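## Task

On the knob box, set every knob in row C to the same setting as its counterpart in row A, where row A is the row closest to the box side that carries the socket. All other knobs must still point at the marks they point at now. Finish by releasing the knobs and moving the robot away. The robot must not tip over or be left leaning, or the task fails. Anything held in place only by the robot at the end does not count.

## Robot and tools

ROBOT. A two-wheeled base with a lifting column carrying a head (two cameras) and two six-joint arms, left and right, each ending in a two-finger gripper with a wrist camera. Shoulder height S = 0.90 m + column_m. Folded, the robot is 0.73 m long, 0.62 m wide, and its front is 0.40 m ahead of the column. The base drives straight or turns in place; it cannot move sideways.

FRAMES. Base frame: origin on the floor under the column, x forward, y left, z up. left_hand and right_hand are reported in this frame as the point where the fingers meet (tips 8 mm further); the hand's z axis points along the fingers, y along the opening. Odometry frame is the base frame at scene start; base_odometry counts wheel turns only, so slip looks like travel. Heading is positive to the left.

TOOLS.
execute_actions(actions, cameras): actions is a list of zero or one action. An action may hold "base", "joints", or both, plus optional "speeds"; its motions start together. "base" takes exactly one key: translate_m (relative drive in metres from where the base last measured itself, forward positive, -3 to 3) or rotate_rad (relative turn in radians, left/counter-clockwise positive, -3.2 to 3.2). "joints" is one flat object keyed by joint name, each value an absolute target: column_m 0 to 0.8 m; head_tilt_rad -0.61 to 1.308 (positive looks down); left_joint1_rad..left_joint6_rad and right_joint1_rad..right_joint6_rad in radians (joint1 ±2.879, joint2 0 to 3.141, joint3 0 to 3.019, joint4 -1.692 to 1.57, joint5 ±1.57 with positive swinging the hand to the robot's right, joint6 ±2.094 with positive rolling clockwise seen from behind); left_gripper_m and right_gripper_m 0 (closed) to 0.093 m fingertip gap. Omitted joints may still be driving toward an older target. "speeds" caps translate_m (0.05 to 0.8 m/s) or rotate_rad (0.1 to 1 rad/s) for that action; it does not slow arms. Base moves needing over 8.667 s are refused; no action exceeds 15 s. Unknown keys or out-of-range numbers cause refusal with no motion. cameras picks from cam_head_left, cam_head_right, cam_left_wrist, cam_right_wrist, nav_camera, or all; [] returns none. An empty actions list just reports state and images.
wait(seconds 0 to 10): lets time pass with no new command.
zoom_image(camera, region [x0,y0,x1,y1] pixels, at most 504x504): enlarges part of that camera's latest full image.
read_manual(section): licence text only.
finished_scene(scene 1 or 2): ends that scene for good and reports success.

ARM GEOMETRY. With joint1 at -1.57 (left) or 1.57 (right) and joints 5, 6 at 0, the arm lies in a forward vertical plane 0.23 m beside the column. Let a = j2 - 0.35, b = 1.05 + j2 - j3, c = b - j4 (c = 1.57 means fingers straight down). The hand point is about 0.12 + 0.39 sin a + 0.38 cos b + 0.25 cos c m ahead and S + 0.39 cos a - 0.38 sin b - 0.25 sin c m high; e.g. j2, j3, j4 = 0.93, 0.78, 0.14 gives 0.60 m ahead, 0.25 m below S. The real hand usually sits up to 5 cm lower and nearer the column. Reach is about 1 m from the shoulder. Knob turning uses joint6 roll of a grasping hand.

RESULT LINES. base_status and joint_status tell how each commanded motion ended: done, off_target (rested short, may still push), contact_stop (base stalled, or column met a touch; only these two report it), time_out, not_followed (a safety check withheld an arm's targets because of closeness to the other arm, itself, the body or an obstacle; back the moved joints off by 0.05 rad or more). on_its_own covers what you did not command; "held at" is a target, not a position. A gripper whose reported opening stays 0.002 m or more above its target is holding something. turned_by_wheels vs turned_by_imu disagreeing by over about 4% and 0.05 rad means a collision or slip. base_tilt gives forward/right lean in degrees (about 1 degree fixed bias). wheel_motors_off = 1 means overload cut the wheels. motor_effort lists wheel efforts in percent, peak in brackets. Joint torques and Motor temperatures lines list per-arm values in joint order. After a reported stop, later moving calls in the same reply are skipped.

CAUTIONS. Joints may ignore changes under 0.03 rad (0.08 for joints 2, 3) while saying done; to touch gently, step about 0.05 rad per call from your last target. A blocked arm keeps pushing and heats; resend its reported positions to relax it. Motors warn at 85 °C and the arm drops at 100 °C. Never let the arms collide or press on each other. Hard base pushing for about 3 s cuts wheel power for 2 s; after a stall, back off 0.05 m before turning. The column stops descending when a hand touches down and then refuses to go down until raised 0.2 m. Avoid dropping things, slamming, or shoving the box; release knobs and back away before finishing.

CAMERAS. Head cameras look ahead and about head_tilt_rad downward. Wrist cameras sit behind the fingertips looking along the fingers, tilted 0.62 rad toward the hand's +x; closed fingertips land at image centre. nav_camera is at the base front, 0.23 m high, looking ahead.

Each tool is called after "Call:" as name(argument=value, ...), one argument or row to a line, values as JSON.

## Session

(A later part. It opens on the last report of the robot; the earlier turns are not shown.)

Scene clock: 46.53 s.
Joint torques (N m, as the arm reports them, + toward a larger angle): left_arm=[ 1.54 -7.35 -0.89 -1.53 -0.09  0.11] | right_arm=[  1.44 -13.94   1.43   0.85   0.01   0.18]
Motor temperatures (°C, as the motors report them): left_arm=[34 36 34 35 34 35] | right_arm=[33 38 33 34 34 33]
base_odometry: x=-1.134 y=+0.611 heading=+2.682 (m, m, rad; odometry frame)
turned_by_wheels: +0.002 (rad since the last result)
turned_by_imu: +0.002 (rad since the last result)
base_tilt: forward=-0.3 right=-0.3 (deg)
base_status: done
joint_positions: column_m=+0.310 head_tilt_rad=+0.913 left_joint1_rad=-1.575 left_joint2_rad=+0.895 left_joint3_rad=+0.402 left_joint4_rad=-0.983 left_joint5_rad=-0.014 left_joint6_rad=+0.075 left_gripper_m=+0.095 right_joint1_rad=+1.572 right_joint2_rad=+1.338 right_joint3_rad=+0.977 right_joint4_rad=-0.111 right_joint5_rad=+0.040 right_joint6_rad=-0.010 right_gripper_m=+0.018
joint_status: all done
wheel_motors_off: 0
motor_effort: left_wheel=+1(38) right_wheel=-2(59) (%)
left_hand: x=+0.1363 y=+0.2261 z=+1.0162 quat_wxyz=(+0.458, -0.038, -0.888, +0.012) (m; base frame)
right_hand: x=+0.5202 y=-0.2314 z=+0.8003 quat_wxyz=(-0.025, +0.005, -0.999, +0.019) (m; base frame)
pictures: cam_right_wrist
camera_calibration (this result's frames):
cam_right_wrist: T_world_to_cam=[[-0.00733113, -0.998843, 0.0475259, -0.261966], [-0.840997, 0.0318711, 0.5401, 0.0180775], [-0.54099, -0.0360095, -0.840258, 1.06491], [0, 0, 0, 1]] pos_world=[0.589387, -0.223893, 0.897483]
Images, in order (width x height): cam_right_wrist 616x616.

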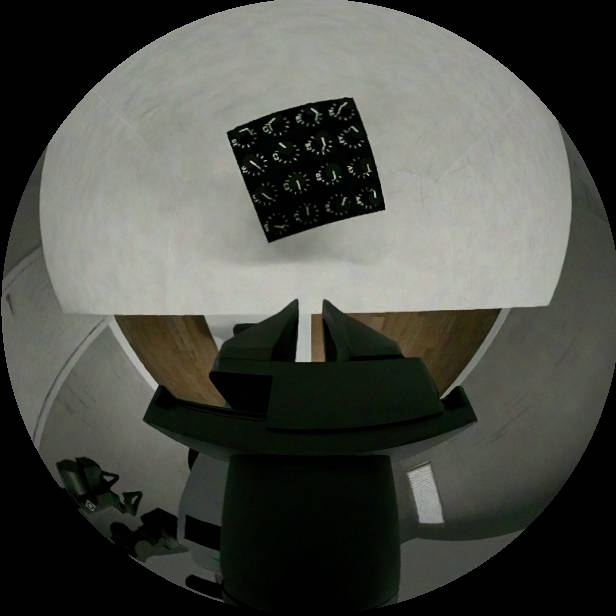

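Call:
execute_actions(
  actions=[
    {"base":{"translate_m":0.059},"joints":{"column_m":0.285}},
  ],
  cameras=["cam_right_wrist"],
)

Call:
zoom_image(
  camera="cam_right_wrist",
  region=[250, 230, 370, 350],
)

Scene clock: 47.80 s.
Joint torques (N m, as the arm reports them, + toward a larger angle): left_arm=[ 1.4  -7.67 -1.2  -1.5  -0.1   0.1 ] | right_arm=[ -0.91 -13.04   1.53   0.27  -0.04   0.19]
Motor temperatures (°C, as the motors report them): left_arm=[34 36 34 35 34 35] | right_arm=[33 38 33 34 34 33]
base_odometry: x=-1.187 y=+0.637 heading=+2.681 (m, m, rad; odometry frame)
turned_by_wheels: -0.001 (rad since the last result)
turned_by_imu: -0.001 (rad since the last result)
base_tilt: forward=-0.4 right=-0.1 (deg)
base_status: done
joint_positions: column_m=+0.285 head_tilt_rad=+0.913 left_joint1_rad=-1.575 left_joint2_rad=+0.895 left_joint3_rad=+0.406 left_joint4_rad=-0.983 left_joint5_rad=-0.014 left_joint6_rad=+0.075 left_gripper_m=+0.095 right_joint1_rad=+1.572 right_joint2_rad=+1.338 right_joint3_rad=+0.979 right_joint4_rad=-0.111 right_joint5_rad=+0.040 right_joint6_rad=-0.010 right_gripper_m=+0.018
joint_status: all done
wheel_motors_off: 0
motor_effort: left_wheel=+0(33) right_wheel=+1(62) (%)
left_hand: x=+0.1383 y=+0.2261 z=+0.9905 quat_wxyz=(+0.456, -0.038, -0.889, +0.012) (m; base frame)
right_hand: x=+0.5214 y=-0.2316 z=+0.7755 quat_wxyz=(-0.026, +0.005, -0.999, +0.019) (m; base frame)
pictures: cam_right_wrist
camera_calibration (this result's frames):
cam_right_wrist: T_world_to_cam=[[-0.00761472, -0.998826, 0.0478404, -0.261091], [-0.842019, 0.0322109, 0.538485, 0.0343376], [-0.539393, -0.0361821, -0.841276, 1.04463], [0, 0, 0, 1]] pos_world=[0.590389, -0.224093, 0.872819]
Images, in order (width x height): cam_right_wrist 616x616.

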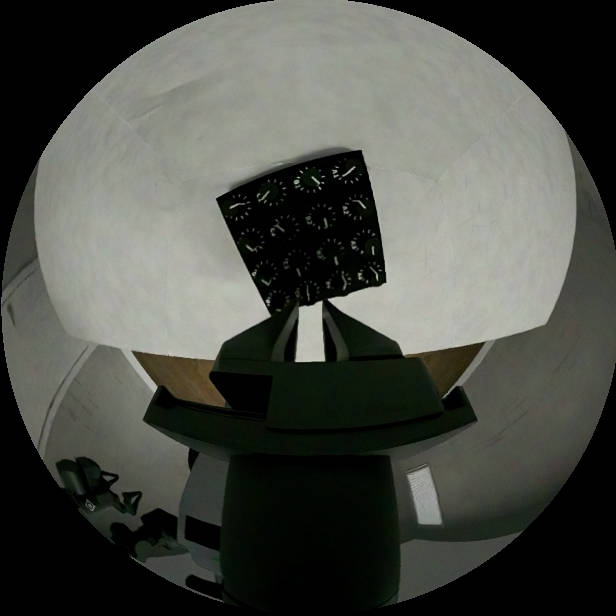

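Region (250, 230, 370, 350) of cam_right_wrist's 616x616 image, scaled by 4.200, with more detail than that image has.

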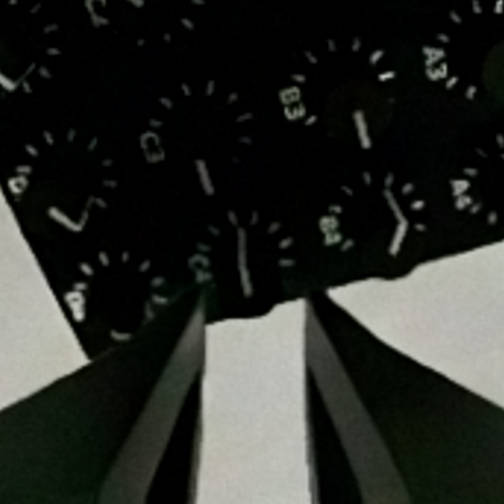

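Call:
execute_actions(
  actions=[
    {"joints":{"column_m":0.269}},
  ],
  cameras=[],
)

Call:
execute_actions(
  actions=[
    {"joints":{"right_gripper_m":0.006}},
  ],
  cameras=[],
)

Call:
execute_actions(
  actions=[
    {"joints":{"right_joint6_rad":-0.27}},
  ],
  cameras=[],
)

Call:
execute_actions(
  actions=[
    {"joints":{"right_gripper_m":0.018}},
  ],
  cameras=[],
)

Call:
execute_actions(
  actions=[
    {"joints":{"column_m":0.29}},
  ],
  cameras=[],
)

Call:
execute_actions(
  actions=[
    {"base":{"translate_m":-0.06},"joints":{"column_m":0.32}},
  ],
  cameras=["cam_right_wrist"],
)

Call:
zoom_image(
  camera="cam_right_wrist",
  region=[250, 90, 430, 270],
)

Scene clock: 48.87 s.
Joint torques (N m, as the arm reports them, + toward a larger angle): left_arm=[ 1.54 -7.52 -1.2  -1.53 -0.1   0.1 ] | right_arm=[  1.35 -13.23   1.52   0.61  -0.01   0.16]
Motor temperatures (°C, as the motors report them): left_arm=[34 36 34 35 34 35] | right_arm=[33 38 33 34 34 33]
base_odometry: x=-1.187 y=+0.637 heading=+2.681 (m, m, rad; odometry frame)
turned_by_wheels: +0.000 (rad since the last result)
turned_by_imu: +0.000 (rad since the last result)
base_tilt: forward=-0.1 right=-0.1 (deg)
base_status: not commanded
joint_positions: column_m=+0.269 head_tilt_rad=+0.913 left_joint1_rad=-1.575 left_joint2_rad=+0.895 left_joint3_rad=+0.406 left_joint4_rad=-0.983 left_joint5_rad=-0.014 left_joint6_rad=+0.075 left_gripper_m=+0.095 right_joint1_rad=+1.572 right_joint2_rad=+1.338 right_joint3_rad=+0.979 right_joint4_rad=-0.111 right_joint5_rad=+0.040 right_joint6_rad=-0.010 right_gripper_m=+0.018
joint_status: all done
wheel_motors_off: 0
motor_effort: left_wheel=-1(1) right_wheel=+3(4) (%)
left_hand: x=+0.1383 y=+0.2261 z=+0.9745 quat_wxyz=(+0.456, -0.038, -0.889, +0.012) (m; base frame)
right_hand: x=+0.5214 y=-0.2316 z=+0.7595 quat_wxyz=(-0.026, +0.005, -0.999, +0.019) (m; base frame)
pictures: none
No camera images: the call's "cameras" was empty. Leave "cameras" out to get every camera's image.

Scene clock: 49.30 s.
Joint torques (N m, as the arm reports them, + toward a larger angle): left_arm=[ 1.44 -7.53 -1.2  -1.53 -0.09  0.11] | right_arm=[  0.07 -13.3    1.36   0.77   0.06   0.21]
Motor temperatures (°C, as the motors report them): left_arm=[34 36 34 35 34 35] | right_arm=[33 38 33 34 34 33]
base_odometry: x=-1.187 y=+0.637 heading=+2.681 (m, m, rad; odometry frame)
turned_by_wheels: +0.000 (rad since the last result)
turned_by_imu: +0.000 (rad since the last result)
base_tilt: forward=-0.3 right=-0.2 (deg)
base_status: not commanded
joint_positions: column_m=+0.269 head_tilt_rad=+0.913 left_joint1_rad=-1.575 left_joint2_rad=+0.895 left_joint3_rad=+0.406 left_joint4_rad=-0.983 left_joint5_rad=-0.014 left_joint6_rad=+0.075 left_gripper_m=+0.095 right_joint1_rad=+1.572 right_joint2_rad=+1.338 right_joint3_rad=+0.979 right_joint4_rad=-0.111 right_joint5_rad=+0.039 right_joint6_rad=-0.010 right_gripper_m=+0.009
joint_status: right_gripper_m off_target (ended at +0.009, target +0.006)
wheel_motors_off: 0
motor_effort: left_wheel=-1(1) right_wheel=+3(4) (%)
left_hand: x=+0.1383 y=+0.2261 z=+0.9745 quat_wxyz=(+0.456, -0.038, -0.889, +0.012) (m; base frame)
right_hand: x=+0.5214 y=-0.2315 z=+0.7595 quat_wxyz=(-0.026, +0.005, -0.999, +0.019) (m; base frame)
pictures: none
No camera images: the call's "cameras" was empty. Leave "cameras" out to get every camera's image.

Scene clock: 50.20 s.
Joint torques (N m, as the arm reports them, + toward a larger angle): left_arm=[ 1.54 -7.43 -1.2  -1.54 -0.09  0.1 ] | right_arm=[  0.93 -13.6    1.3    0.62  -0.07   0.05]
Motor temperatures (°C, as the motors report them): left_arm=[34 36 34 35 34 35] | right_arm=[33 38 33 34 34 33]
base_odometry: x=-1.187 y=+0.637 heading=+2.681 (m, m, rad; odometry frame)
turned_by_wheels: +0.000 (rad since the last result)
turned_by_imu: +0.000 (rad since the last result)
base_tilt: forward=-0.4 right=-0.1 (deg)
base_status: not commanded
joint_positions: column_m=+0.269 head_tilt_rad=+0.913 left_joint1_rad=-1.575 left_joint2_rad=+0.895 left_joint3_rad=+0.406 left_joint4_rad=-0.983 left_joint5_rad=-0.014 left_joint6_rad=+0.075 left_gripper_m=+0.095 right_joint1_rad=+1.572 right_joint2_rad=+1.338 right_joint3_rad=+0.979 right_joint4_rad=-0.111 right_joint5_rad=+0.039 right_joint6_rad=-0.257 right_gripper_m=+0.009
joint_status: all done
wheel_motors_off: 0
motor_effort: left_wheel=-1(1) right_wheel=+3(3) (%)
left_hand: x=+0.1383 y=+0.2261 z=+0.9745 quat_wxyz=(+0.456, -0.038, -0.889, +0.012) (m; base frame)
right_hand: x=+0.5214 y=-0.2315 z=+0.7595 quat_wxyz=(-0.024, +0.128, -0.991, +0.022) (m; base frame)
pictures: none
No camera images: the call's "cameras" was empty. Leave "cameras" out to get every camera's image.

Scene clock: 50.63 s.
Joint torques (N m, as the arm reports them, + toward a larger angle): left_arm=[ 1.57 -7.52 -1.22 -1.54 -0.1   0.1 ] | right_arm=[  0.33 -13.49   1.17   0.61  -0.03   0.  ]
Motor temperatures (°C, as the motors report them): left_arm=[34 36 34 35 34 35] | right_arm=[33 38 33 34 34 33]
base_odometry: x=-1.187 y=+0.637 heading=+2.681 (m, m, rad; odometry frame)
turned_by_wheels: +0.000 (rad since the last result)
turned_by_imu: +0.000 (rad since the last result)
base_tilt: forward=-0.4 right=-0.2 (deg)
base_status: not commanded
joint_positions: column_m=+0.269 head_tilt_rad=+0.913 left_joint1_rad=-1.575 left_joint2_rad=+0.895 left_joint3_rad=+0.406 left_joint4_rad=-0.983 left_joint5_rad=-0.014 left_joint6_rad=+0.075 left_gripper_m=+0.095 right_joint1_rad=+1.572 right_joint2_rad=+1.338 right_joint3_rad=+0.979 right_joint4_rad=-0.111 right_joint5_rad=+0.039 right_joint6_rad=-0.258 right_gripper_m=+0.018
joint_status: all done
wheel_motors_off: 0
motor_effort: left_wheel=+0(1) right_wheel=+3(3) (%)
left_hand: x=+0.1383 y=+0.2261 z=+0.9745 quat_wxyz=(+0.456, -0.038, -0.889, +0.012) (m; base frame)
right_hand: x=+0.5214 y=-0.2315 z=+0.7595 quat_wxyz=(-0.024, +0.128, -0.991, +0.022) (m; base frame)
pictures: none
No camera images: the call's "cameras" was empty. Leave "cameras" out to get every camera's image.

Scene clock: 51.50 s.
Joint torques (N m, as the arm reports them, + toward a larger angle): left_arm=[ 1.51 -7.44 -1.29 -1.55 -0.09  0.11] | right_arm=[  0.06 -14.11   1.49   0.7   -0.05  -0.07]
Motor temperatures (°C, as the motors report them): left_arm=[34 36 34 35 34 35] | right_arm=[33 38 33 34 34 33]
base_odometry: x=-1.187 y=+0.637 heading=+2.681 (m, m, rad; odometry frame)
turned_by_wheels: +0.000 (rad since the last result)
turned_by_imu: +0.000 (rad since the last result)
base_tilt: forward=-0.2 right=-0.1 (deg)
base_status: not commanded
joint_positions: column_m=+0.290 head_tilt_rad=+0.913 left_joint1_rad=-1.575 left_joint2_rad=+0.895 left_joint3_rad=+0.406 left_joint4_rad=-0.983 left_joint5_rad=-0.014 left_joint6_rad=+0.075 left_gripper_m=+0.095 right_joint1_rad=+1.572 right_joint2_rad=+1.338 right_joint3_rad=+0.979 right_joint4_rad=-0.111 right_joint5_rad=+0.039 right_joint6_rad=-0.259 right_gripper_m=+0.018
joint_status: all done
wheel_motors_off: 0
motor_effort: left_wheel=-1(1) right_wheel=+3(4) (%)
left_hand: x=+0.1383 y=+0.2261 z=+0.9954 quat_wxyz=(+0.456, -0.038, -0.889, +0.012) (m; base frame)
right_hand: x=+0.5214 y=-0.2315 z=+0.7804 quat_wxyz=(-0.024, +0.129, -0.991, +0.022) (m; base frame)
pictures: none
No camera images: the call's "cameras" was empty. Leave "cameras" out to get every camera's image.

Scene clock: 52.93 s.
Joint torques (N m, as the arm reports them, + toward a larger angle): left_arm=[ 1.59 -7.42 -0.91 -1.53 -0.09  0.11] | right_arm=[  0.45 -13.92   1.54   0.75   0.01   0.02]
Motor temperatures (°C, as the motors report them): left_arm=[34 36 34 35 34 35] | right_arm=[33 38 33 34 34 33]
base_odometry: x=-1.133 y=+0.610 heading=+2.682 (m, m, rad; odometry frame)
turned_by_wheels: +0.002 (rad since the last result)
turned_by_imu: +0.002 (rad since the last result)
base_tilt: forward=-0.1 right=-0.1 (deg)
base_status: done
joint_positions: column_m=+0.320 head_tilt_rad=+0.913 left_joint1_rad=-1.575 left_joint2_rad=+0.895 left_joint3_rad=+0.402 left_joint4_rad=-0.983 left_joint5_rad=-0.014 left_joint6_rad=+0.075 left_gripper_m=+0.095 right_joint1_rad=+1.572 right_joint2_rad=+1.338 right_joint3_rad=+0.977 right_joint4_rad=-0.111 right_joint5_rad=+0.039 right_joint6_rad=-0.259 right_gripper_m=+0.018
joint_status: all done
wheel_motors_off: 0
motor_effort: left_wheel=+1(38) right_wheel=-1(64) (%)
left_hand: x=+0.1363 y=+0.2261 z=+1.0261 quat_wxyz=(+0.458, -0.038, -0.888, +0.012) (m; base frame)
right_hand: x=+0.5205 y=-0.2315 z=+0.8103 quat_wxyz=(-0.023, +0.129, -0.991, +0.022) (m; base frame)
pictures: cam_right_wrist
camera_calibration (this result's frames):
cam_right_wrist: T_world_to_cam=[[0.238146, -0.969433, 0.0590356, -0.392874], [-0.819098, -0.16781, 0.548561, -0.051621], [-0.521886, -0.178994, -0.834024, 1.02535], [0, 0, 0, 1]] pos_world=[0.586394, -0.205997, 0.906677]
Images, in order (width x height): cam_right_wrist 616x616.

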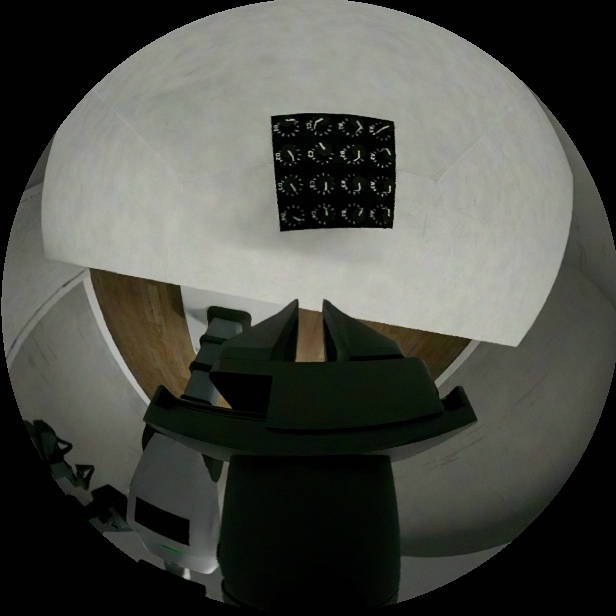

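Region (250, 90, 430, 270) of cam_right_wrist's 616x616 image, scaled by 2.800, with more detail than that image has.

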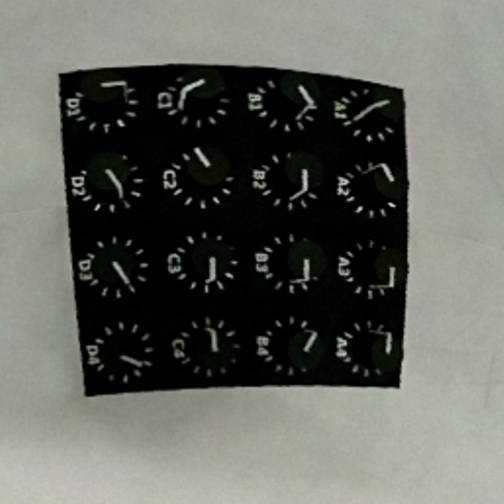

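Call:
execute_actions(
  actions=[
    {"base":{"translate_m":-0.25}},
  ],
  cameras=[],
)

Call:
finished_scene(
  scene=1,
)

Scene clock: 56.67 s.
Joint torques (N m, as the arm reports them, + toward a larger angle): left_arm=[ 1.42 -7.26 -0.86 -1.57 -0.1   0.11] | right_arm=[  1.02 -13.19   1.34   0.8   -0.03   0.02]
Motor temperatures (°C, as the motors report them): left_arm=[34 36 34 35 34 35] | right_arm=[33 38 33 34 34 33]
base_odometry: x=-0.909 y=+0.499 heading=+2.681 (m, m, rad; odometry frame)
turned_by_wheels: -0.001 (rad since the last result)
turned_by_imu: +0.000 (rad since the last result)
base_tilt: forward=-0.3 right=-0.3 (deg)
base_status: done
joint_positions: column_m=+0.320 head_tilt_rad=+0.913 left_joint1_rad=-1.575 left_joint2_rad=+0.895 left_joint3_rad=+0.402 left_joint4_rad=-0.983 left_joint5_rad=-0.014 left_joint6_rad=+0.075 left_gripper_m=+0.095 right_joint1_rad=+1.572 right_joint2_rad=+1.338 right_joint3_rad=+0.976 right_joint4_rad=-0.111 right_joint5_rad=+0.039 right_joint6_rad=-0.259 right_gripper_m=+0.018
joint_status: not commanded
wheel_motors_off: 0
motor_effort: left_wheel=+1(43) right_wheel=+1(70) (%)
left_hand: x=+0.1359 y=+0.2261 z=+1.0263 quat_wxyz=(+0.458, -0.038, -0.888, +0.012) (m; base frame)
right_hand: x=+0.5198 y=-0.2315 z=+0.8102 quat_wxyz=(-0.023, +0.129, -0.991, +0.022) (m; base frame)
pictures: none
No camera images: the call's "cameras" was empty. Leave "cameras" out to get every camera's image.

The scene is finished: the task was done.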